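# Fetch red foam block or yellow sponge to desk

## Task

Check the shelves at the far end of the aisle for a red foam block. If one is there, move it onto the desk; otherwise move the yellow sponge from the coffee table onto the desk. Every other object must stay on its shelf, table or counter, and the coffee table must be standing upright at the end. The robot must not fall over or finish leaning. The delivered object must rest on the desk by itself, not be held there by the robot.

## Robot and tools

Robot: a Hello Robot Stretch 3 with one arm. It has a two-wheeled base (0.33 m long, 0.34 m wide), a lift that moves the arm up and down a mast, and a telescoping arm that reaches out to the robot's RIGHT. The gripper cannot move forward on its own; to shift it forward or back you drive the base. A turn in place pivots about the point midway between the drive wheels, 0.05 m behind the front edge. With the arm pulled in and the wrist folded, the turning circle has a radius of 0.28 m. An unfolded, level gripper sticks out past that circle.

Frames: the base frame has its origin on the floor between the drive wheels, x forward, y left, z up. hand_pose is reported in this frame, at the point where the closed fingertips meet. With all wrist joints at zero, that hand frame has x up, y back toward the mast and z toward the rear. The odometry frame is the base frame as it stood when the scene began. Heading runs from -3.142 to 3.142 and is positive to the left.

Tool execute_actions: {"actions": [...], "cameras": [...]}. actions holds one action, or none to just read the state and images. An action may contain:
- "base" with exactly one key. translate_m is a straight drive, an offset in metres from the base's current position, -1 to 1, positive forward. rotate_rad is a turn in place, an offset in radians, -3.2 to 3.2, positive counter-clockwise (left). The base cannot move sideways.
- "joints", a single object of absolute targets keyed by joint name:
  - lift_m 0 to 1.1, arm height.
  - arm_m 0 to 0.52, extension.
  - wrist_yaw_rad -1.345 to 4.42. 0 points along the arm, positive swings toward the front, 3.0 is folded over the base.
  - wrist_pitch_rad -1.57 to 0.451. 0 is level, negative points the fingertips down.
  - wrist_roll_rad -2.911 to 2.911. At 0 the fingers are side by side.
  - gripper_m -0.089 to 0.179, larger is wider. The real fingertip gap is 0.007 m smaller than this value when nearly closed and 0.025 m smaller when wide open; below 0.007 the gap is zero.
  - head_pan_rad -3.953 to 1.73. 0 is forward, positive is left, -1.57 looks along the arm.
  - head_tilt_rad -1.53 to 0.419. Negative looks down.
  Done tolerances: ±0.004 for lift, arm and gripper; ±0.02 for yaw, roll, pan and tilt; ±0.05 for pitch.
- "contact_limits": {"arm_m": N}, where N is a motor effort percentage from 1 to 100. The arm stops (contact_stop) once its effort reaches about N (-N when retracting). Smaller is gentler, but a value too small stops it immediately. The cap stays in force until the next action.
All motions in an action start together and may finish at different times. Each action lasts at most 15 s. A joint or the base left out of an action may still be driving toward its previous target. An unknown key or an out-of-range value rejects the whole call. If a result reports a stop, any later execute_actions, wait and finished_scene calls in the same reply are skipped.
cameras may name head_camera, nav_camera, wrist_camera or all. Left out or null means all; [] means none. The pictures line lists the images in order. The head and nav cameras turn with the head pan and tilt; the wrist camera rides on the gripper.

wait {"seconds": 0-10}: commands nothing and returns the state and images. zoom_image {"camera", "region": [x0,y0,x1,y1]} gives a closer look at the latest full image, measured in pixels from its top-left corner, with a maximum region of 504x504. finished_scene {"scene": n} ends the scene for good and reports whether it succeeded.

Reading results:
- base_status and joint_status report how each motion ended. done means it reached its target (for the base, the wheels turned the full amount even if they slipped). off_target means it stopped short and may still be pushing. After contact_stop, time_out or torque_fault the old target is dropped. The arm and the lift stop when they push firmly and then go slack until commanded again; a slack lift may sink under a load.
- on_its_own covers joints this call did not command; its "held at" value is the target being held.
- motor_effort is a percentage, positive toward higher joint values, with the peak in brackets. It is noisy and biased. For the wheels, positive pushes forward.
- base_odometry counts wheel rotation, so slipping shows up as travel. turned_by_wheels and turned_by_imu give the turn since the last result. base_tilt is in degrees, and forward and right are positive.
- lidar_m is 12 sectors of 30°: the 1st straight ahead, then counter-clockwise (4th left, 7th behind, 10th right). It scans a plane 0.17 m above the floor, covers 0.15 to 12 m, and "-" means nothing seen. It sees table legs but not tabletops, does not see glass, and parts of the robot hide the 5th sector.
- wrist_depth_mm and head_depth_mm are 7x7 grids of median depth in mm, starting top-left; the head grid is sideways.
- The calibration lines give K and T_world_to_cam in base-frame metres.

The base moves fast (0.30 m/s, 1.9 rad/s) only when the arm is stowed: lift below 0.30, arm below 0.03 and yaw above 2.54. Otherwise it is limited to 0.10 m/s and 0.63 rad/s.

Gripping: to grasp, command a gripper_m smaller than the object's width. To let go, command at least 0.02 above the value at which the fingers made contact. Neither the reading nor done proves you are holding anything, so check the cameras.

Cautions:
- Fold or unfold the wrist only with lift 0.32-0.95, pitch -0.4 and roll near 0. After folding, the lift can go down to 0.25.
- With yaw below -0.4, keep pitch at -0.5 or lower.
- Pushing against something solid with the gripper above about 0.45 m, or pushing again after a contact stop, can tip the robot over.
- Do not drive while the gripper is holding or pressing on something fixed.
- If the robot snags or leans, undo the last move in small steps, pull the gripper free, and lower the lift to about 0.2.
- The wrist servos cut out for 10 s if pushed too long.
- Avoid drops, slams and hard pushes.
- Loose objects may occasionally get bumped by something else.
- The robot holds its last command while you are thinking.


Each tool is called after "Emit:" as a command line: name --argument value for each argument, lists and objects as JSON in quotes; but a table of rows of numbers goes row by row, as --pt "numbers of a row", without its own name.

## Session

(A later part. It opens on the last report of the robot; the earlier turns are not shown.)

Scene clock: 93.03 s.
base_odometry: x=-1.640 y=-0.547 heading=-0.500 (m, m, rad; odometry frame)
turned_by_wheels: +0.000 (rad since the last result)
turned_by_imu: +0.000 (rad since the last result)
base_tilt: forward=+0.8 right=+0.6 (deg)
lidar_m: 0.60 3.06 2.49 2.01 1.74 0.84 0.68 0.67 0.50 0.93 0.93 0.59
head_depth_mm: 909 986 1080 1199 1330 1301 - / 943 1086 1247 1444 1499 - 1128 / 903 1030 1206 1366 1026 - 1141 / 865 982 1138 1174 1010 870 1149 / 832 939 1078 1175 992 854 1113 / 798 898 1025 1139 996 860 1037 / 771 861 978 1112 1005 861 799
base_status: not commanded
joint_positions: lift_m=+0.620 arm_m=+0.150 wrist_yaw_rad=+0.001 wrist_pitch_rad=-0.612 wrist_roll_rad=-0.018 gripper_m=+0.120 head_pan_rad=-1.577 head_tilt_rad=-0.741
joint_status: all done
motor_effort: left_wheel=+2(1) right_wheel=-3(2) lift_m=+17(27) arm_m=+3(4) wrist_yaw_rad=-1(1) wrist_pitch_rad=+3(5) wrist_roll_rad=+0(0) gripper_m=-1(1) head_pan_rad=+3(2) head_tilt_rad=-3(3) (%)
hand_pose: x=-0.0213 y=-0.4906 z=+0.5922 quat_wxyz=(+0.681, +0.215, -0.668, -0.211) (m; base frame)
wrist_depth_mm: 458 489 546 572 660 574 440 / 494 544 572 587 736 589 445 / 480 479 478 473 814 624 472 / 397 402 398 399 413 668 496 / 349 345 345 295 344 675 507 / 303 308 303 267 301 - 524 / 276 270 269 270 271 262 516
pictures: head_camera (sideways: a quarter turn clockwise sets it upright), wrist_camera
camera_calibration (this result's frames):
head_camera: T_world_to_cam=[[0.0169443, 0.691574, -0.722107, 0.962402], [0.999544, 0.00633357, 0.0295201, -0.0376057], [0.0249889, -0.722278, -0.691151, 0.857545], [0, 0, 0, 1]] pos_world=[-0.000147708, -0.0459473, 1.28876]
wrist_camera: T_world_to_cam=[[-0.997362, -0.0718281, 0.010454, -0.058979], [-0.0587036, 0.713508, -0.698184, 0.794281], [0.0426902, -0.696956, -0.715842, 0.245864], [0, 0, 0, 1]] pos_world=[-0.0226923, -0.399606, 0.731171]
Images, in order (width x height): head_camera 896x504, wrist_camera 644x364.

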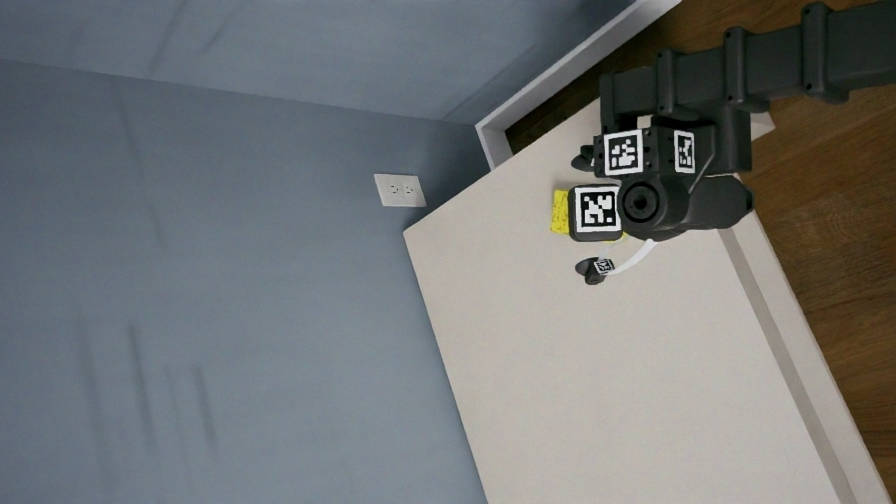

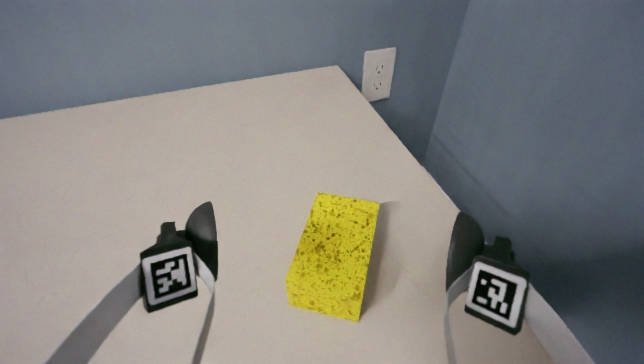

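Emit:
execute_actions --actions '[{"joints":{"arm_m":0.23,"lift_m":0.5}}]' --cameras '["wrist_camera"]'

Scene clock: 97.07 s.
base_odometry: x=-1.640 y=-0.547 heading=-0.500 (m, m, rad; odometry frame)
turned_by_wheels: +0.000 (rad since the last result)
turned_by_imu: +0.000 (rad since the last result)
base_tilt: forward=+0.8 right=+0.7 (deg)
lidar_m: 0.60 3.05 2.48 2.02 1.75 0.85 0.68 0.67 0.50 0.93 0.93 0.59
head_depth_mm: 909 988 1082 1199 1333 1290 1152 / 942 1082 1244 1441 1471 1221 1136 / 901 1033 1202 1363 1003 1126 1142 / 863 982 1139 1172 1007 869 1146 / 831 938 1078 1177 990 854 1115 / 799 900 1026 1145 999 859 1043 / 770 862 978 1107 1005 862 796
base_status: not commanded
joint_positions: lift_m=+0.500 arm_m=+0.230 wrist_yaw_rad=+0.001 wrist_pitch_rad=-0.612 wrist_roll_rad=-0.018 gripper_m=+0.120 head_pan_rad=-1.577 head_tilt_rad=-0.741
joint_status: all done
motor_effort: left_wheel=+1(2) right_wheel=-2(3) lift_m=+17(18) arm_m=+3(5) wrist_yaw_rad=-1(1) wrist_pitch_rad=+3(3) wrist_roll_rad=+0(0) gripper_m=+0(1) head_pan_rad=+2(2) head_tilt_rad=-3(3) (%)
hand_pose: x=-0.0213 y=-0.5706 z=+0.4721 quat_wxyz=(+0.681, +0.215, -0.668, -0.211) (m; base frame)
wrist_depth_mm: 398 417 440 439 546 536 418 / 337 337 336 339 590 574 426 / 273 274 271 272 271 570 445 / 231 229 228 164 212 226 462 / 197 197 196 142 185 201 432 / 173 175 165 124 165 - 172 / 157 154 143 114 148 150 153
pictures: wrist_camera
camera_calibration (this result's frames):
wrist_camera: T_world_to_cam=[[-0.997363, -0.071818, 0.0104482, -0.0634634], [-0.0586959, 0.713567, -0.698124, 0.767565], [0.0426824, -0.696896, -0.715901, 0.104266], [0, 0, 0, 1]] pos_world=[-0.0226934, -0.479605, 0.611162]
Images, in order (width x height): wrist_camera 644x364.

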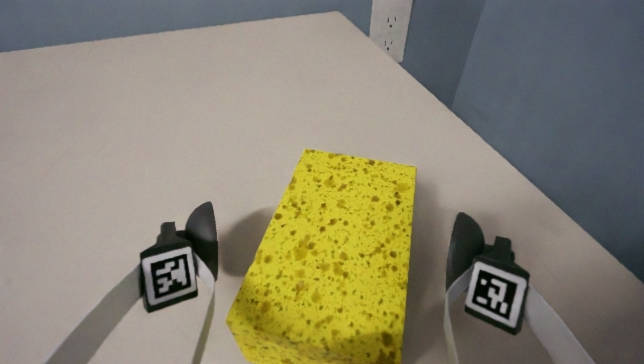

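Emit:
execute_actions --actions '[{"joints":{"lift_m":0.475}}]' --cameras '[]'

Emit:
execute_actions --actions '[{"joints":{"gripper_m":0.03}}]' --cameras '[]'

Emit:
execute_actions --actions '[{"joints":{"lift_m":0.9,"arm_m":0.0}}]' --cameras '["wrist_camera","nav_camera"]'

Scene clock: 99.97 s.
base_odometry: x=-1.640 y=-0.547 heading=-0.500 (m, m, rad; odometry frame)
turned_by_wheels: +0.000 (rad since the last result)
turned_by_imu: +0.000 (rad since the last result)
base_tilt: forward=+0.6 right=+0.7 (deg)
lidar_m: 0.60 3.05 2.48 2.02 1.74 0.85 0.68 0.67 0.50 0.93 0.93 0.59
head_depth_mm: 907 988 1081 1197 1331 1289 1154 / 942 1083 1247 1437 1475 1229 1143 / 903 1034 1201 1363 1002 1128 1143 / 867 982 1141 1174 1009 869 1147 / 832 938 1081 1182 991 855 1113 / 800 898 1029 1144 999 858 1039 / 769 863 980 1110 1004 864 800
base_status: not commanded
joint_positions: lift_m=+0.489 arm_m=+0.229 wrist_yaw_rad=+0.001 wrist_pitch_rad=-0.594 wrist_roll_rad=-0.018 gripper_m=+0.120 head_pan_rad=-1.577 head_tilt_rad=-0.741
joint_status: lift_m contact_stop (moved -0.011 of -0.025)
on_its_own: lift_m is slack since a contact_stop, until your next command for it (your +0.475 is given up)
motor_effort: left_wheel=+0(2) right_wheel=+0(2) lift_m=+22(22) arm_m=+7(7) wrist_yaw_rad=-1(1) wrist_pitch_rad=-2(6) wrist_roll_rad=+0(0) gripper_m=-3(3) head_pan_rad=+3(3) head_tilt_rad=-3(3) (%)
hand_pose: x=-0.0214 y=-0.5732 z=+0.4646 quat_wxyz=(+0.682, +0.209, -0.670, -0.205) (m; base frame)
wrist_depth_mm: 394 419 445 437 554 544 418 / 338 334 330 332 367 569 433 / 268 267 263 265 264 560 442 / 221 220 221 155 167 220 448 / 189 195 189 133 142 192 201 / 166 - 120 116 157 - 164 / - 147 125 106 124 144 147
pictures: none
No camera images: the call's "cameras" was empty. Leave "cameras" out to get every camera's image.

not run: a stop came earlier in this reply.

not run: a stop came earlier in this reply.

Emit:
execute_actions --actions '[{"joints":{"gripper_m":0.03,"lift_m":0.495}}]' --cameras '[]'

Emit:
execute_actions --actions '[{"joints":{"lift_m":0.9,"arm_m":0.0}}]' --cameras '["wrist_camera","nav_camera"]'

Scene clock: 103.07 s.
base_odometry: x=-1.640 y=-0.547 heading=-0.500 (m, m, rad; odometry frame)
turned_by_wheels: +0.000 (rad since the last result)
turned_by_imu: +0.000 (rad since the last result)
base_tilt: forward=+0.7 right=+0.7 (deg)
lidar_m: 0.60 3.05 2.48 2.01 1.75 0.85 0.68 0.67 0.50 0.93 0.93 0.59
head_depth_mm: 906 990 1083 1200 1333 1284 1155 / 942 1086 1245 1437 1473 1222 1139 / 901 1029 1207 1370 1004 1129 1143 / 865 981 1140 1175 1009 870 1146 / 829 938 1081 1180 989 854 1115 / 799 897 1028 1144 998 858 1041 / 771 864 981 1109 999 862 799
base_status: not commanded
joint_positions: lift_m=+0.495 arm_m=+0.230 wrist_yaw_rad=-0.002 wrist_pitch_rad=-0.599 wrist_roll_rad=-0.018 gripper_m=+0.031 head_pan_rad=-1.577 head_tilt_rad=-0.741
joint_status: all done
motor_effort: left_wheel=+0(0) right_wheel=+0(0) lift_m=+27(29) arm_m=+3(7) wrist_yaw_rad=+2(2) wrist_pitch_rad=+0(2) wrist_roll_rad=+0(0) gripper_m=-18(92) head_pan_rad=+3(2) head_tilt_rad=-3(3) (%)
hand_pose: x=-0.0219 y=-0.5727 z=+0.4692 quat_wxyz=(+0.682, +0.210, -0.669, -0.208) (m; base frame)
wrist_depth_mm: 393 424 439 443 558 543 417 / 338 337 336 332 600 571 431 / 271 270 271 267 271 572 436 / 227 224 226 160 212 225 456 / 195 194 193 137 140 191 425 / 170 170 121 121 123 169 169 / 152 151 144 109 144 150 151
pictures: none
No camera images: the call's "cameras" was empty. Leave "cameras" out to get every camera's image.

Scene clock: 107.57 s.
base_odometry: x=-1.640 y=-0.547 heading=-0.500 (m, m, rad; odometry frame)
turned_by_wheels: +0.000 (rad since the last result)
turned_by_imu: +0.000 (rad since the last result)
base_tilt: forward=+0.7 right=+0.8 (deg)
lidar_m: 0.60 3.06 2.48 2.01 1.75 0.85 0.68 0.67 0.50 0.93 0.93 0.58
head_depth_mm: 908 988 1081 1202 - - - / 944 1082 1242 1444 - - - / 900 1033 1208 1376 - - - / 864 982 1138 1178 946 866 1134 / 830 938 1081 1179 989 852 1113 / 799 899 1029 1143 996 857 1045 / 770 863 980 1109 1005 863 797
base_status: not commanded
joint_positions: lift_m=+0.900 arm_m=+0.002 wrist_yaw_rad=-0.001 wrist_pitch_rad=-0.612 wrist_roll_rad=-0.018 gripper_m=+0.031 head_pan_rad=-1.577 head_tilt_rad=-0.741
joint_status: all done
joint sent to its limit — the command would take arm_m past its lower limit, so that joint was sent only as far as its limit.
motor_effort: left_wheel=+1(0) right_wheel=-1(0) lift_m=+29(28) arm_m=-4(3) wrist_yaw_rad=+1(2) wrist_pitch_rad=+4(4) wrist_roll_rad=+0(0) gripper_m=-17(17) head_pan_rad=+3(3) head_tilt_rad=-3(3) (%)
hand_pose: x=-0.0218 y=-0.3428 z=+0.8714 quat_wxyz=(+0.680, +0.215, -0.668, -0.212) (m; base frame)
wrist_depth_mm: 570 618 676 741 800 635 494 / 623 670 746 814 880 670 497 / 681 751 805 898 995 708 528 / 763 773 800 160 920 740 546 / 687 679 681 138 139 762 571 / 607 607 123 121 123 768 575 / 545 541 518 110 555 817 605
pictures: nav_camera (sideways: a quarter turn counterclockwise sets it upright), wrist_camera
camera_calibration (this result's frames):
nav_camera: T_world_to_cam=[[-0.0330205, -0.645546, 0.763007, -0.948816], [-0.999138, 0.040542, -0.00893872, 0.0700677], [-0.0251635, -0.762645, -0.646328, 0.805103], [0, 0, 0, 1]] pos_world=[0.0589361, -0.00133745, 1.24494]
wrist_camera: T_world_to_cam=[[-0.997556, -0.0690902, 0.0103943, -0.0508274], [-0.0567377, 0.714257, -0.69758, 0.883474], [0.0407717, -0.696465, -0.716432, 0.549504], [0, 0, 0, 1]] pos_world=[-0.0229812, -0.251829, 1.0105]
Images, in order (width x height): nav_camera 672x504, wrist_camera 644x364.

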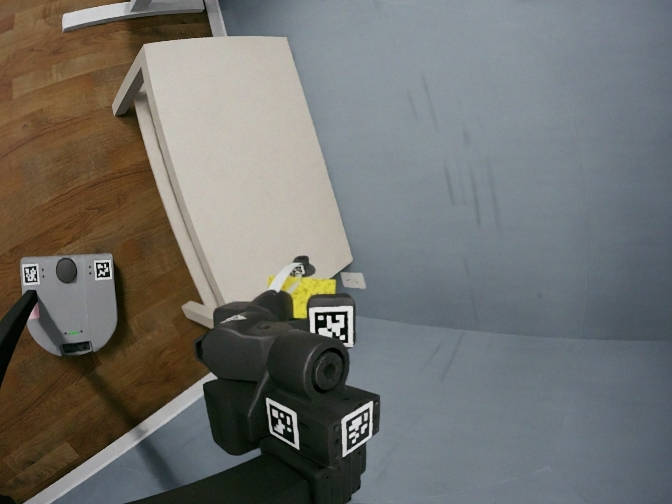

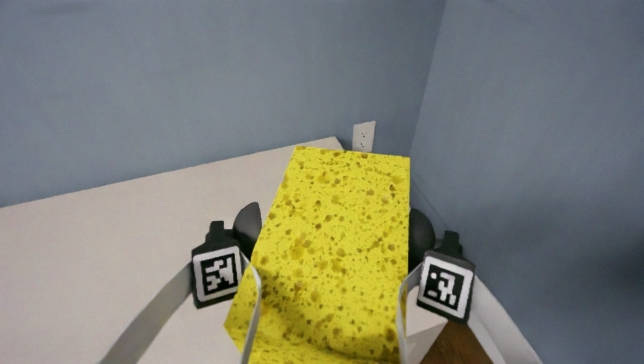

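Emit:
execute_actions --actions '[{"base":{"rotate_rad":0.5}}]' --cameras '[]'

Emit:
execute_actions --actions '[{"base":{"translate_m":1.0}}]' --cameras '["nav_camera"]'

Emit:
execute_actions --actions '[{"base":{"translate_m":0.25},"joints":{"arm_m":0.5,"wrist_pitch_rad":-0.3}}]' --cameras '["head_camera","wrist_camera"]'

Scene clock: 112.87 s.
base_odometry: x=-1.640 y=-0.547 heading=+0.000 (m, m, rad; odometry frame)
turned_by_wheels: +0.500 (rad since the last result)
turned_by_imu: +0.506 (rad since the last result)
base_tilt: forward=+0.7 right=+0.7 (deg)
lidar_m: 3.05 2.52 2.01 1.85 0.86 0.68 0.67 0.50 0.93 0.93 0.59 0.59
head_depth_mm: 779 887 1027 1129 - - - / 787 893 1038 1144 - - - / 795 906 1051 1163 - - - / 802 916 1064 1174 943 862 1130 / 808 928 1079 1180 994 872 1154 / 819 934 1094 1190 996 893 1158 / 826 944 1108 1233 1003 900 1144
base_status: done
joint_positions: lift_m=+0.900 arm_m=+0.002 wrist_yaw_rad=-0.001 wrist_pitch_rad=-0.612 wrist_roll_rad=-0.018 gripper_m=+0.031 head_pan_rad=-1.577 head_tilt_rad=-0.741
joint_status: not commanded
motor_effort: left_wheel=-1(3) right_wheel=+2(7) lift_m=+30(29) arm_m=-3(4) wrist_yaw_rad=+2(1) wrist_pitch_rad=+4(4) wrist_roll_rad=+0(0) gripper_m=-15(18) head_pan_rad=+3(2) head_tilt_rad=-3(3) (%)
hand_pose: x=-0.0218 y=-0.3428 z=+0.8714 quat_wxyz=(+0.680, +0.215, -0.668, -0.212) (m; base frame)
wrist_depth_mm: 793 736 696 671 659 602 591 / 861 846 780 750 730 702 643 / - 947 870 835 828 768 734 / - - 799 160 750 808 827 / - 681 682 137 140 676 909 / - 599 123 120 123 595 845 / 942 535 515 110 517 538 765
pictures: none
No camera images: the call's "cameras" was empty. Leave "cameras" out to get every camera's image.

Scene clock: 123.83 s.
base_odometry: x=-0.640 y=-0.546 heading=+0.000 (m, m, rad; odometry frame)
turned_by_wheels: -0.001 (rad since the last result)
turned_by_imu: -0.524 (rad since the last result)
base_tilt: forward=+0.6 right=+0.8 (deg)
lidar_m: 1.39 2.15 2.36 1.99 3.78 2.02 1.60 1.32 0.59 1.01 0.56 1.08
head_depth_mm: 1079 1248 1375 1152 - - - / 1023 1180 1337 1160 - - - / 977 1117 1304 1203 - - - / 936 1062 1231 1424 1479 1295 1148 / 896 1016 1163 1295 399 1265 1142 / 861 967 1052 480 401 368 1147 / 828 883 600 483 404 358 1163
base_status: done
joint_positions: lift_m=+0.900 arm_m=+0.002 wrist_yaw_rad=-0.124 wrist_pitch_rad=-0.614 wrist_roll_rad=-0.020 gripper_m=+0.031 head_pan_rad=-1.577 head_tilt_rad=-0.741
joint_status: not commanded
on_its_own: wrist_yaw_rad is held at -0.096, not at your +0.000, by its stall guard, which is still easing; right_wheel is at rest, and its effort (+21) is outside its rest range (-18 to +18)
motor_effort: left_wheel=-2(6) right_wheel=+21(27) lift_m=+29(30) arm_m=-2(4) wrist_yaw_rad=+22(32) wrist_pitch_rad=+4(7) wrist_roll_rad=+1(1) gripper_m=-19(20) head_pan_rad=+2(3) head_tilt_rad=-3(3) (%)
hand_pose: x=-0.0457 y=-0.3408 z=+0.8710 quat_wxyz=(+0.667, +0.175, -0.679, -0.254) (m; base frame)
wrist_depth_mm: 194 677 748 859 985 - - / 160 738 822 941 - - - / 138 827 926 966 921 957 942 / 120 900 - 159 167 805 - / 416 - - 137 138 - - / 721 546 123 121 120 - - / 960 728 943 111 113 983 958
pictures: nav_camera (sideways: a quarter turn counterclockwise sets it upright)
camera_calibration (this result's frames):
nav_camera: T_world_to_cam=[[-0.0330041, -0.645554, 0.763001, -0.948808], [-0.999139, 0.0405166, -0.00893839, 0.0700673], [-0.025144, -0.762639, -0.646335, 0.805112], [0, 0, 0, 1]] pos_world=[0.0589361, -0.00133556, 1.24494]
Images, in order (width x height): nav_camera 672x504.

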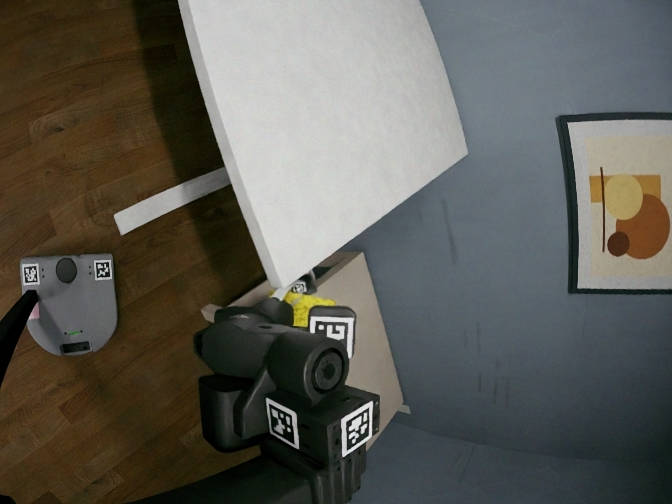

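Scene clock: 128.67 s.
base_odometry: x=-0.390 y=-0.547 heading=+0.000 (m, m, rad; odometry frame)
turned_by_wheels: +0.000 (rad since the last result)
turned_by_imu: -0.134 (rad since the last result)
base_tilt: forward=+0.7 right=+0.7 (deg)
lidar_m: 1.16 1.95 2.03 2.10 2.03 2.08 1.85 1.48 0.68 0.47 0.47 0.92
head_depth_mm: 1077 1217 - 445 389 357 1131 / 979 1173 1331 465 392 338 1137 / 910 1135 1222 467 393 340 1059 / 879 1002 582 470 395 341 306 / 838 925 585 474 398 343 302 / 793 774 590 477 400 344 303 / 752 782 594 480 402 346 304
base_status: done
joint_positions: lift_m=+0.900 arm_m=+0.500 wrist_yaw_rad=-0.097 wrist_pitch_rad=-0.315 wrist_roll_rad=-0.021 gripper_m=+0.031 head_pan_rad=-1.576 head_tilt_rad=-0.745
joint_status: all done
on_its_own: wrist_yaw_rad is held at -0.096, not at your +0.000, by its stall guard, which is not easing now
motor_effort: left_wheel=+1(16) right_wheel=-1(42) lift_m=+21(29) arm_m=+3(14) wrist_yaw_rad=+2(21) wrist_pitch_rad=+5(22) wrist_roll_rad=+1(11) gripper_m=-16(19) head_pan_rad=+1(3) head_tilt_rad=-1(3) (%)
hand_pose: x=-0.0444 y=-0.8797 z=+0.9364 quat_wxyz=(+0.700, +0.079, -0.695, -0.144) (m; base frame)
wrist_depth_mm: 194 212 244 284 338 431 581 / 201 223 259 305 370 474 661 / 213 237 276 320 412 526 792 / 224 252 295 160 450 622 991 / 234 269 291 137 139 736 - / 250 283 123 121 123 784 805 / 267 324 344 110 657 689 662
pictures: head_camera (sideways: a quarter turn clockwise sets it upright), wrist_camera
camera_calibration (this result's frames):
head_camera: T_world_to_cam=[[0.0162872, 0.694621, -0.719191, 0.958606], [0.999537, 0.00718171, 0.0295724, -0.0376735], [0.0257066, -0.71934, -0.694183, 0.861484], [0, 0, 0, 1]] pos_world=[-0.000102717, -0.0458977, 1.28856]
wrist_camera: T_world_to_cam=[[-0.998943, 0.0317652, 0.0332239, -0.0438797], [-0.0138005, 0.482189, -0.875958, 1.27585], [-0.0438452, -0.875491, -0.481241, -0.158454], [0, 0, 0, 1]] pos_world=[-0.0331734, -0.752533, 1.0428]
Images, in order (width x height): head_camera 896x504, wrist_camera 644x364.

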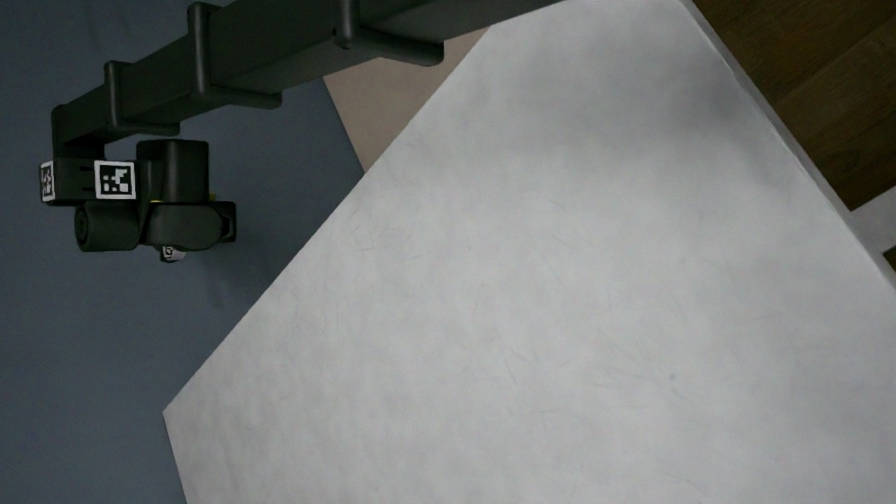

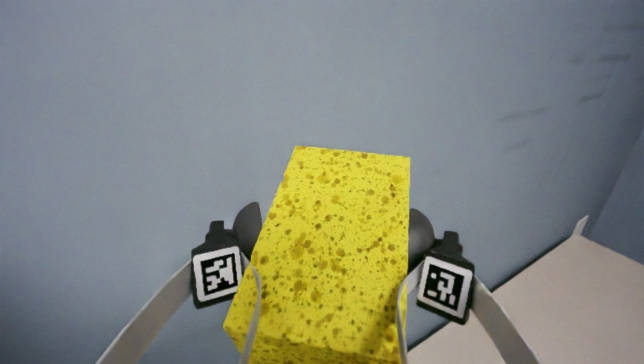

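Emit:
execute_actions --actions '[{"joints":{"lift_m":1.1,"wrist_pitch_rad":-0.1}}]' --cameras '[]'

Emit:
execute_actions --actions '[{"joints":{"arm_m":0.15,"wrist_yaw_rad":0.7,"head_tilt_rad":-1.0,"head_pan_rad":-1.2}}]' --cameras '["head_camera","wrist_camera","nav_camera"]'

Scene clock: 135.03 s.
base_odometry: x=-0.390 y=-0.547 heading=+0.000 (m, m, rad; odometry frame)
turned_by_wheels: +0.000 (rad since the last result)
turned_by_imu: +0.000 (rad since the last result)
base_tilt: forward=+0.7 right=+0.7 (deg)
lidar_m: 1.16 1.95 2.02 2.09 2.02 2.08 1.86 1.48 0.68 0.47 0.47 0.92
head_depth_mm: 1078 1261 1392 1146 389 357 1136 / 1008 1163 1325 464 392 339 1137 / 945 1078 1221 467 393 340 1058 / 888 1008 582 471 395 341 306 / 836 926 585 473 398 343 302 / 793 775 590 477 400 345 303 / 753 782 595 480 402 346 304
base_status: not commanded
joint_positions: lift_m=+1.098 arm_m=+0.500 wrist_yaw_rad=-0.097 wrist_pitch_rad=-0.122 wrist_roll_rad=-0.021 gripper_m=+0.031 head_pan_rad=-1.576 head_tilt_rad=-0.745
joint_status: all done
joint sent to its limit — the command would take lift_m past its upper limit, so that joint was sent only as far as its limit.
on_its_own: wrist_yaw_rad is held at -0.096, not at your +0.000, by its stall guard, which is not easing now
motor_effort: left_wheel=+1(1) right_wheel=-1(1) lift_m=+30(32) arm_m=+3(3) wrist_yaw_rad=+2(2) wrist_pitch_rad=+6(7) wrist_roll_rad=+1(1) gripper_m=-17(15) head_pan_rad=+3(3) head_tilt_rad=-1(1) (%)
hand_pose: x=-0.0459 y=-0.8949 z=+1.1819 quat_wxyz=(+0.710, +0.010, -0.699, -0.078) (m; base frame)
wrist_depth_mm: 180 197 227 265 315 442 569 / 189 211 245 278 345 468 641 / 206 231 267 310 388 509 718 / 212 239 279 160 418 548 778 / 222 250 268 137 140 598 934 / 227 255 124 121 123 710 - / 238 280 295 111 514 751 -
pictures: none
No camera images: the call's "cameras" was empty. Leave "cameras" out to get every camera's image.

Scene clock: 138.83 s.
base_odometry: x=-0.390 y=-0.547 heading=+0.000 (m, m, rad; odometry frame)
turned_by_wheels: +0.000 (rad since the last result)
turned_by_imu: +0.000 (rad since the last result)
base_tilt: forward=+0.8 right=+0.7 (deg)
lidar_m: 1.16 1.95 2.02 2.09 2.02 2.08 1.86 1.48 0.68 0.47 0.47 0.92
head_depth_mm: 575 480 419 372 334 1193 1105 / 564 482 422 373 336 1177 - / 568 486 424 376 337 1163 - / 574 489 426 378 339 1156 1116 / 578 493 430 380 341 329 1109 / 582 496 432 382 342 323 1114 / 588 499 434 384 344 320 1119
base_status: not commanded
joint_positions: lift_m=+1.098 arm_m=+0.150 wrist_yaw_rad=+0.699 wrist_pitch_rad=-0.122 wrist_roll_rad=-0.021 gripper_m=+0.031 head_pan_rad=-1.207 head_tilt_rad=-0.987
joint_status: all done
motor_effort: left_wheel=+1(0) right_wheel=-1(1) lift_m=+30(29) arm_m=-4(2) wrist_yaw_rad=+1(2) wrist_pitch_rad=+6(7) wrist_roll_rad=+1(1) gripper_m=-16(17) head_pan_rad=+3(21) head_tilt_rad=-4(18) (%)
hand_pose: x=+0.1404 y=-0.4877 z=+1.1819 quat_wxyz=(+0.685, +0.280, -0.641, +0.204) (m; base frame)
wrist_depth_mm: 610 571 541 504 489 440 425 / 647 611 563 536 501 455 438 / 684 640 612 557 528 502 469 / 712 665 625 160 538 523 485 / 680 680 657 137 140 534 505 / 514 511 123 121 123 554 536 / 404 406 381 110 405 571 560
pictures: head_camera (sideways: a quarter turn clockwise sets it upright), nav_camera (sideways: a quarter turn counterclockwise sets it upright), wrist_camera
camera_calibration (this result's frames):
head_camera: T_world_to_cam=[[-0.28974, 0.796066, -0.531347, 0.715722], [0.932243, 0.360445, 0.0316742, -0.0399897], [0.216736, -0.486167, -0.846562, 1.05846], [0, 0, 0, 1]] pos_world=[0.0152478, -0.0407617, 1.27761]
nav_camera: T_world_to_cam=[[0.262088, -0.769495, 0.582397, -0.715265], [-0.946538, -0.322592, -0.000268939, 0.0584582], [0.188084, -0.551191, -0.812904, 1.02043], [0, 0, 0, 1]] pos_world=[0.0508691, 0.0309169, 1.2461]
wrist_camera: T_world_to_cam=[[-0.725989, -0.686221, 0.0451827, -0.282484], [-0.240295, 0.191564, -0.95161, 1.28386], [0.644359, -0.701715, -0.303969, 0.0895969], [0, 0, 0, 1]] pos_world=[0.0456922, -0.376916, 1.26173]
Images, in order (width x height): head_camera 896x504, nav_camera 672x504, wrist_camera 644x364.

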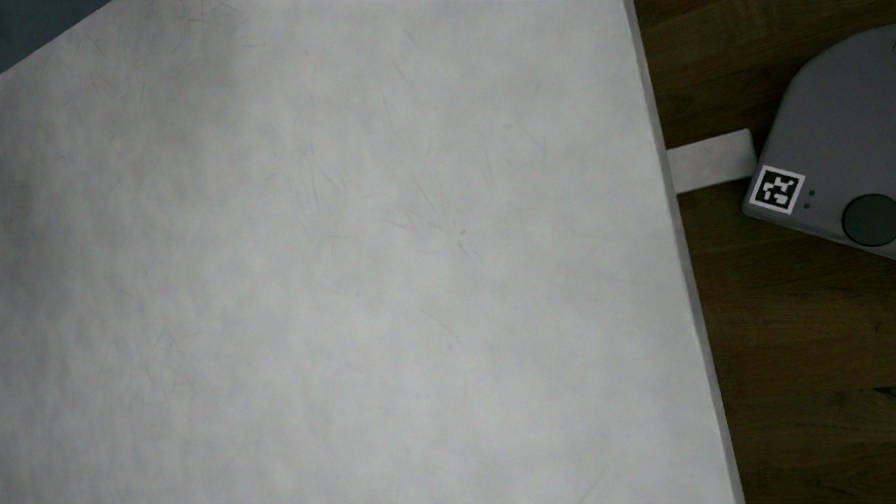

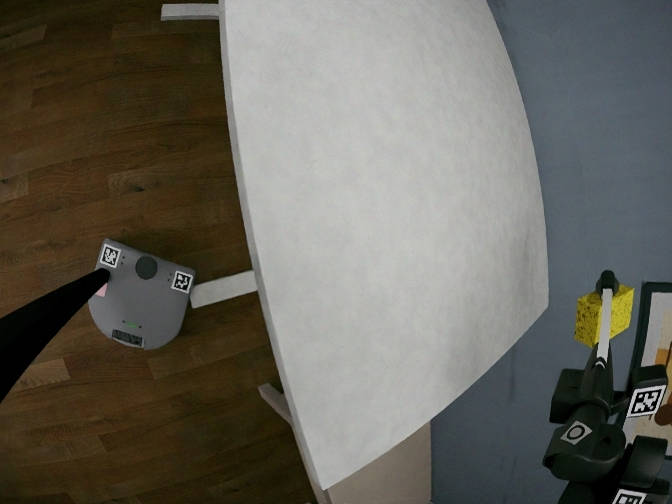

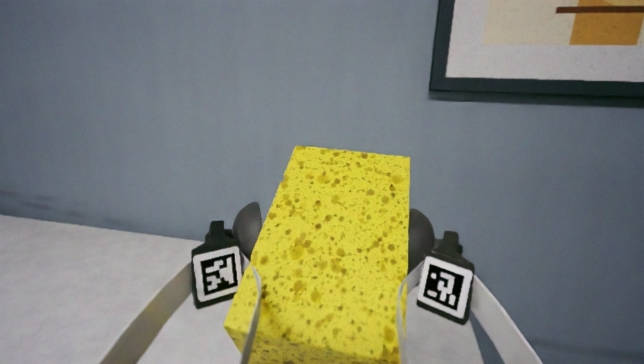

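Emit:
execute_actions --actions '[{"joints":{"wrist_yaw_rad":1.2}}]' --cameras '[]'

Emit:
execute_actions --actions '[{"joints":{"lift_m":0.95}}]' --cameras '["wrist_camera","nav_camera"]'

Scene clock: 145.23 s.
base_odometry: x=-0.390 y=-0.547 heading=+0.000 (m, m, rad; odometry frame)
turned_by_wheels: +0.000 (rad since the last result)
turned_by_imu: +0.000 (rad since the last result)
base_tilt: forward=+0.8 right=+0.6 (deg)
lidar_m: 1.16 1.95 2.03 2.09 2.02 2.08 1.85 1.49 0.68 0.47 0.47 0.92
head_depth_mm: 575 479 418 372 334 1190 1100 / 564 483 421 374 336 1178 - / 568 486 425 376 337 1163 - / 573 489 426 378 339 1158 1113 / 578 493 429 380 341 329 1111 / 582 496 431 381 343 323 1109 / 587 500 434 384 344 320 1118
base_status: not commanded
joint_positions: lift_m=+1.098 arm_m=+0.150 wrist_yaw_rad=+1.197 wrist_pitch_rad=-0.122 wrist_roll_rad=-0.021 gripper_m=+0.031 head_pan_rad=-1.207 head_tilt_rad=-0.987
joint_status: all done
motor_effort: left_wheel=+1(1) right_wheel=-1(1) lift_m=+31(29) arm_m=-3(4) wrist_yaw_rad=+3(3) wrist_pitch_rad=+6(6) wrist_roll_rad=+1(1) gripper_m=-15(15) head_pan_rad=+2(2) head_tilt_rad=-5(4) (%)
hand_pose: x=+0.2127 y=-0.3870 z=+1.1819 quat_wxyz=(+0.613, +0.430, -0.552, +0.367) (m; base frame)
wrist_depth_mm: - - 866 700 567 466 409 / - - 921 733 584 489 418 / - - 995 722 594 504 430 / 978 - 966 159 576 512 439 / 671 672 655 138 140 526 452 / 499 515 123 121 123 519 470 / 399 404 375 111 404 423 426
pictures: none
No camera images: the call's "cameras" was empty. Leave "cameras" out to get every camera's image.

Scene clock: 147.43 s.
base_odometry: x=-0.390 y=-0.547 heading=+0.000 (m, m, rad; odometry frame)
turned_by_wheels: +0.000 (rad since the last result)
turned_by_imu: +0.000 (rad since the last result)
base_tilt: forward=+0.7 right=+0.7 (deg)
lidar_m: 1.16 1.95 2.03 2.09 2.03 2.08 1.86 1.48 0.68 0.47 0.47 0.92
head_depth_mm: 851 - 412 372 334 1185 1100 / - - 414 374 336 1174 - / 582 - 423 376 338 1168 - / 587 468 426 378 339 1161 1114 / 388 464 428 380 341 329 1111 / 383 487 432 382 342 323 1109 / 587 499 434 384 344 320 1115
base_status: not commanded
joint_positions: lift_m=+0.950 arm_m=+0.150 wrist_yaw_rad=+1.198 wrist_pitch_rad=-0.121 wrist_roll_rad=-0.021 gripper_m=+0.031 head_pan_rad=-1.207 head_tilt_rad=-0.987
joint_status: all done
motor_effort: left_wheel=+1(1) right_wheel=-1(1) lift_m=+17(23) arm_m=-3(3) wrist_yaw_rad=+2(2) wrist_pitch_rad=+6(6) wrist_roll_rad=+1(1) gripper_m=-15(16) head_pan_rad=+3(3) head_tilt_rad=-4(4) (%)
hand_pose: x=+0.2127 y=-0.3870 z=+1.0340 quat_wxyz=(+0.613, +0.430, -0.552, +0.367) (m; base frame)
wrist_depth_mm: - - 875 688 560 472 410 / - - 947 718 580 487 418 / - - 948 728 602 496 427 / 523 530 543 161 482 510 444 / 353 351 347 137 140 379 384 / 263 265 123 121 123 281 278 / 211 213 198 110 209 220 223
pictures: nav_camera (sideways: a quarter turn counterclockwise sets it upright), wrist_camera
camera_calibration (this result's frames):
nav_camera: T_world_to_cam=[[0.262088, -0.769495, 0.582397, -0.715266], [-0.946538, -0.322592, -0.000268946, 0.0584583], [0.188084, -0.551191, -0.812904, 1.02043], [0, 0, 0, 1]] pos_world=[0.0508691, 0.0309169, 1.2461]
wrist_camera: T_world_to_cam=[[-0.309717, -0.949753, 0.045207, -0.344717], [-0.302256, 0.0532653, -0.951737, 1.10106], [0.901508, -0.308434, -0.303566, 0.165796], [0, 0, 0, 1]] pos_world=[0.0765718, -0.334907, 1.11383]
Images, in order (width x height): nav_camera 672x504, wrist_camera 644x364.

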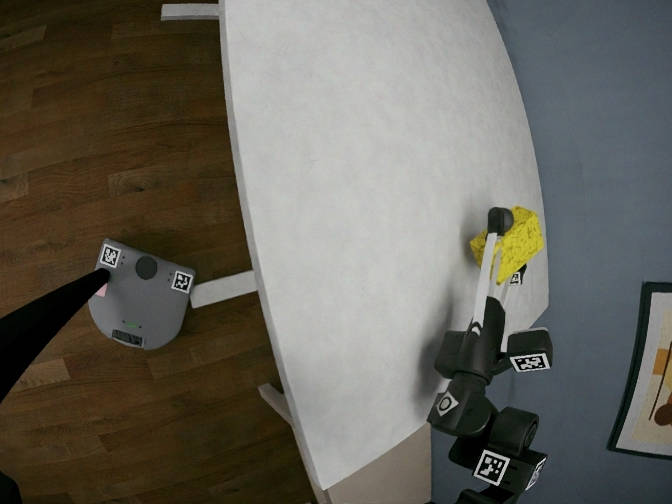

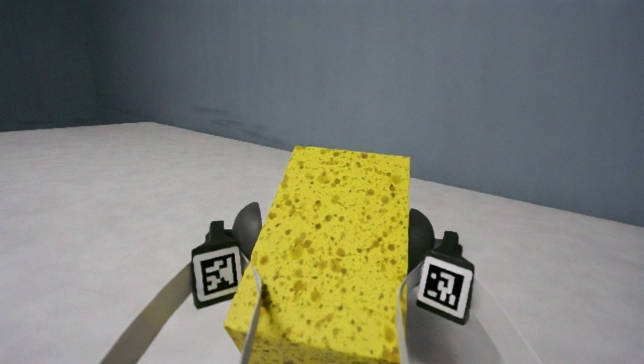

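Emit:
execute_actions --actions '[{"joints":{"lift_m":0.905}}]' --cameras '[]'

Emit:
execute_actions --actions '[{"joints":{"gripper_m":0.13}}]' --cameras '[]'

Emit:
execute_actions --actions '[{"joints":{"lift_m":1.05}}]' --cameras '["nav_camera"]'

Scene clock: 151.57 s.
base_odometry: x=-0.390 y=-0.547 heading=+0.000 (m, m, rad; odometry frame)
turned_by_wheels: +0.000 (rad since the last result)
turned_by_imu: +0.000 (rad since the last result)
base_tilt: forward=+0.8 right=+0.7 (deg)
lidar_m: 1.16 1.95 2.02 2.09 2.02 2.07 1.86 1.49 0.68 0.47 0.47 0.92
head_depth_mm: 575 484 404 372 334 1187 1101 / 586 - 406 374 336 1179 - / 570 - 416 376 338 1163 - / 575 458 426 377 339 1162 1116 / 578 418 430 380 341 329 1108 / 584 475 431 382 343 323 1113 / 587 500 435 384 344 320 1114
base_status: not commanded
joint_positions: lift_m=+0.905 arm_m=+0.150 wrist_yaw_rad=+1.198 wrist_pitch_rad=-0.105 wrist_roll_rad=-0.021 gripper_m=+0.031 head_pan_rad=-1.207 head_tilt_rad=-0.987
joint_status: all done
motor_effort: left_wheel=+1(1) right_wheel=-1(1) lift_m=+16(13) arm_m=-4(3) wrist_yaw_rad=+3(2) wrist_pitch_rad=+2(6) wrist_roll_rad=+1(1) gripper_m=-16(16) head_pan_rad=+2(2) head_tilt_rad=-3(4) (%)
hand_pose: x=+0.2135 y=-0.3872 z=+0.9932 quat_wxyz=(+0.610, +0.425, -0.556, +0.372) (m; base frame)
wrist_depth_mm: - - 876 681 564 472 413 / - - 912 709 571 487 419 / 868 870 875 717 599 506 428 / 398 416 424 161 367 455 424 / 267 271 262 138 140 289 294 / 197 202 121 121 121 211 212 / 157 159 148 110 158 165 166
pictures: none
No camera images: the call's "cameras" was empty. Leave "cameras" out to get every camera's image.

Scene clock: 153.07 s.
base_odometry: x=-0.390 y=-0.547 heading=+0.000 (m, m, rad; odometry frame)
turned_by_wheels: +0.000 (rad since the last result)
turned_by_imu: +0.000 (rad since the last result)
base_tilt: forward=+0.8 right=+0.7 (deg)
lidar_m: 1.16 1.95 2.02 2.10 2.03 2.08 1.86 1.48 0.68 0.47 0.47 0.92
head_depth_mm: 575 487 403 372 334 1188 1104 / 579 - 403 374 336 1176 - / 570 - 416 376 338 1164 - / 586 462 423 378 339 1163 1116 / 578 442 428 380 340 329 1107 / 583 458 431 382 343 323 1115 / 587 500 434 384 344 320 1113
base_status: not commanded
joint_positions: lift_m=+0.905 arm_m=+0.150 wrist_yaw_rad=+1.200 wrist_pitch_rad=-0.115 wrist_roll_rad=-0.020 gripper_m=+0.130 head_pan_rad=-1.207 head_tilt_rad=-0.987
joint_status: all done
motor_effort: left_wheel=+1(1) right_wheel=-1(1) lift_m=+17(17) arm_m=-3(3) wrist_yaw_rad=+1(2) wrist_pitch_rad=+4(5) wrist_roll_rad=+1(1) gripper_m=-1(82) head_pan_rad=+2(2) head_tilt_rad=-4(4) (%)
hand_pose: x=+0.2133 y=-0.3865 z=+0.9908 quat_wxyz=(+0.612, +0.428, -0.553, +0.370) (m; base frame)
wrist_depth_mm: - - 889 691 574 480 413 / - - 934 723 583 486 418 / 792 805 887 726 608 498 435 / 386 395 408 415 425 435 419 / 258 280 266 169 240 302 283 / 193 205 188 125 140 - 207 / - 156 153 126 148 159 163
pictures: none
No camera images: the call's "cameras" was empty. Leave "cameras" out to get every camera's image.

Scene clock: 155.23 s.
base_odometry: x=-0.390 y=-0.547 heading=+0.000 (m, m, rad; odometry frame)
turned_by_wheels: +0.000 (rad since the last result)
turned_by_imu: +0.000 (rad since the last result)
base_tilt: forward=+0.8 right=+0.6 (deg)
lidar_m: 1.16 1.95 2.03 2.10 2.02 2.07 1.86 1.48 0.68 0.47 0.47 0.92
head_depth_mm: - 479 419 372 334 1187 1105 / 539 482 422 374 336 1179 - / 567 486 424 376 337 1162 - / 574 467 427 378 339 1161 1116 / 577 443 429 380 340 329 1110 / 582 475 432 382 342 323 1116 / 587 499 435 384 344 320 1117
base_status: not commanded
joint_positions: lift_m=+1.050 arm_m=+0.150 wrist_yaw_rad=+1.200 wrist_pitch_rad=-0.116 wrist_roll_rad=-0.020 gripper_m=+0.130 head_pan_rad=-1.207 head_tilt_rad=-0.987
joint_status: all done
motor_effort: left_wheel=+1(1) right_wheel=-1(1) lift_m=+30(28) arm_m=-3(3) wrist_yaw_rad=+0(1) wrist_pitch_rad=+5(4) wrist_roll_rad=+1(1) gripper_m=+0(0) head_pan_rad=+2(1) head_tilt_rad=-4(4) (%)
hand_pose: x=+0.2132 y=-0.3865 z=+1.1349 quat_wxyz=(+0.612, +0.429, -0.553, +0.369) (m; base frame)
wrist_depth_mm: - - 893 670 569 473 407 / - - 969 710 572 483 420 / - - 972 753 586 507 427 / 871 861 907 763 625 521 439 / 570 625 585 584 604 517 444 / 433 451 435 448 456 - 439 / 355 348 348 352 359 354 361
pictures: nav_camera (sideways: a quarter turn counterclockwise sets it upright)
camera_calibration (this result's frames):
nav_camera: T_world_to_cam=[[0.262088, -0.769495, 0.582397, -0.715266], [-0.946538, -0.322592, -0.000268946, 0.0584583], [0.188084, -0.551191, -0.812904, 1.02043], [0, 0, 0, 1]] pos_world=[0.0508691, 0.0309169, 1.2461]
Images, in order (width x height): nav_camera 672x504.

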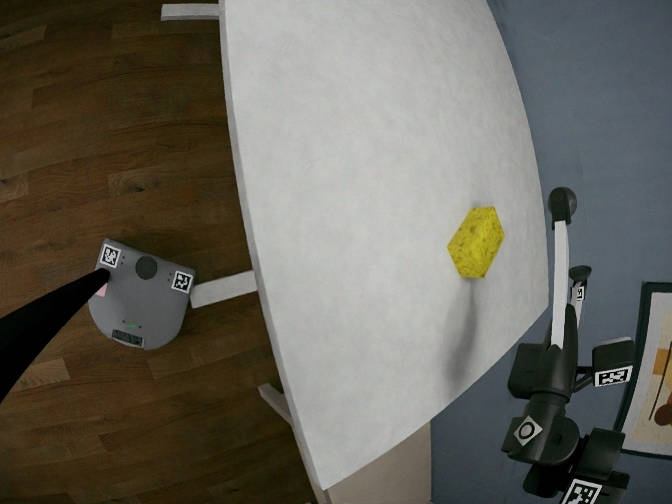

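Emit:
finished_scene --scene 2

The scene is finished: the task was done.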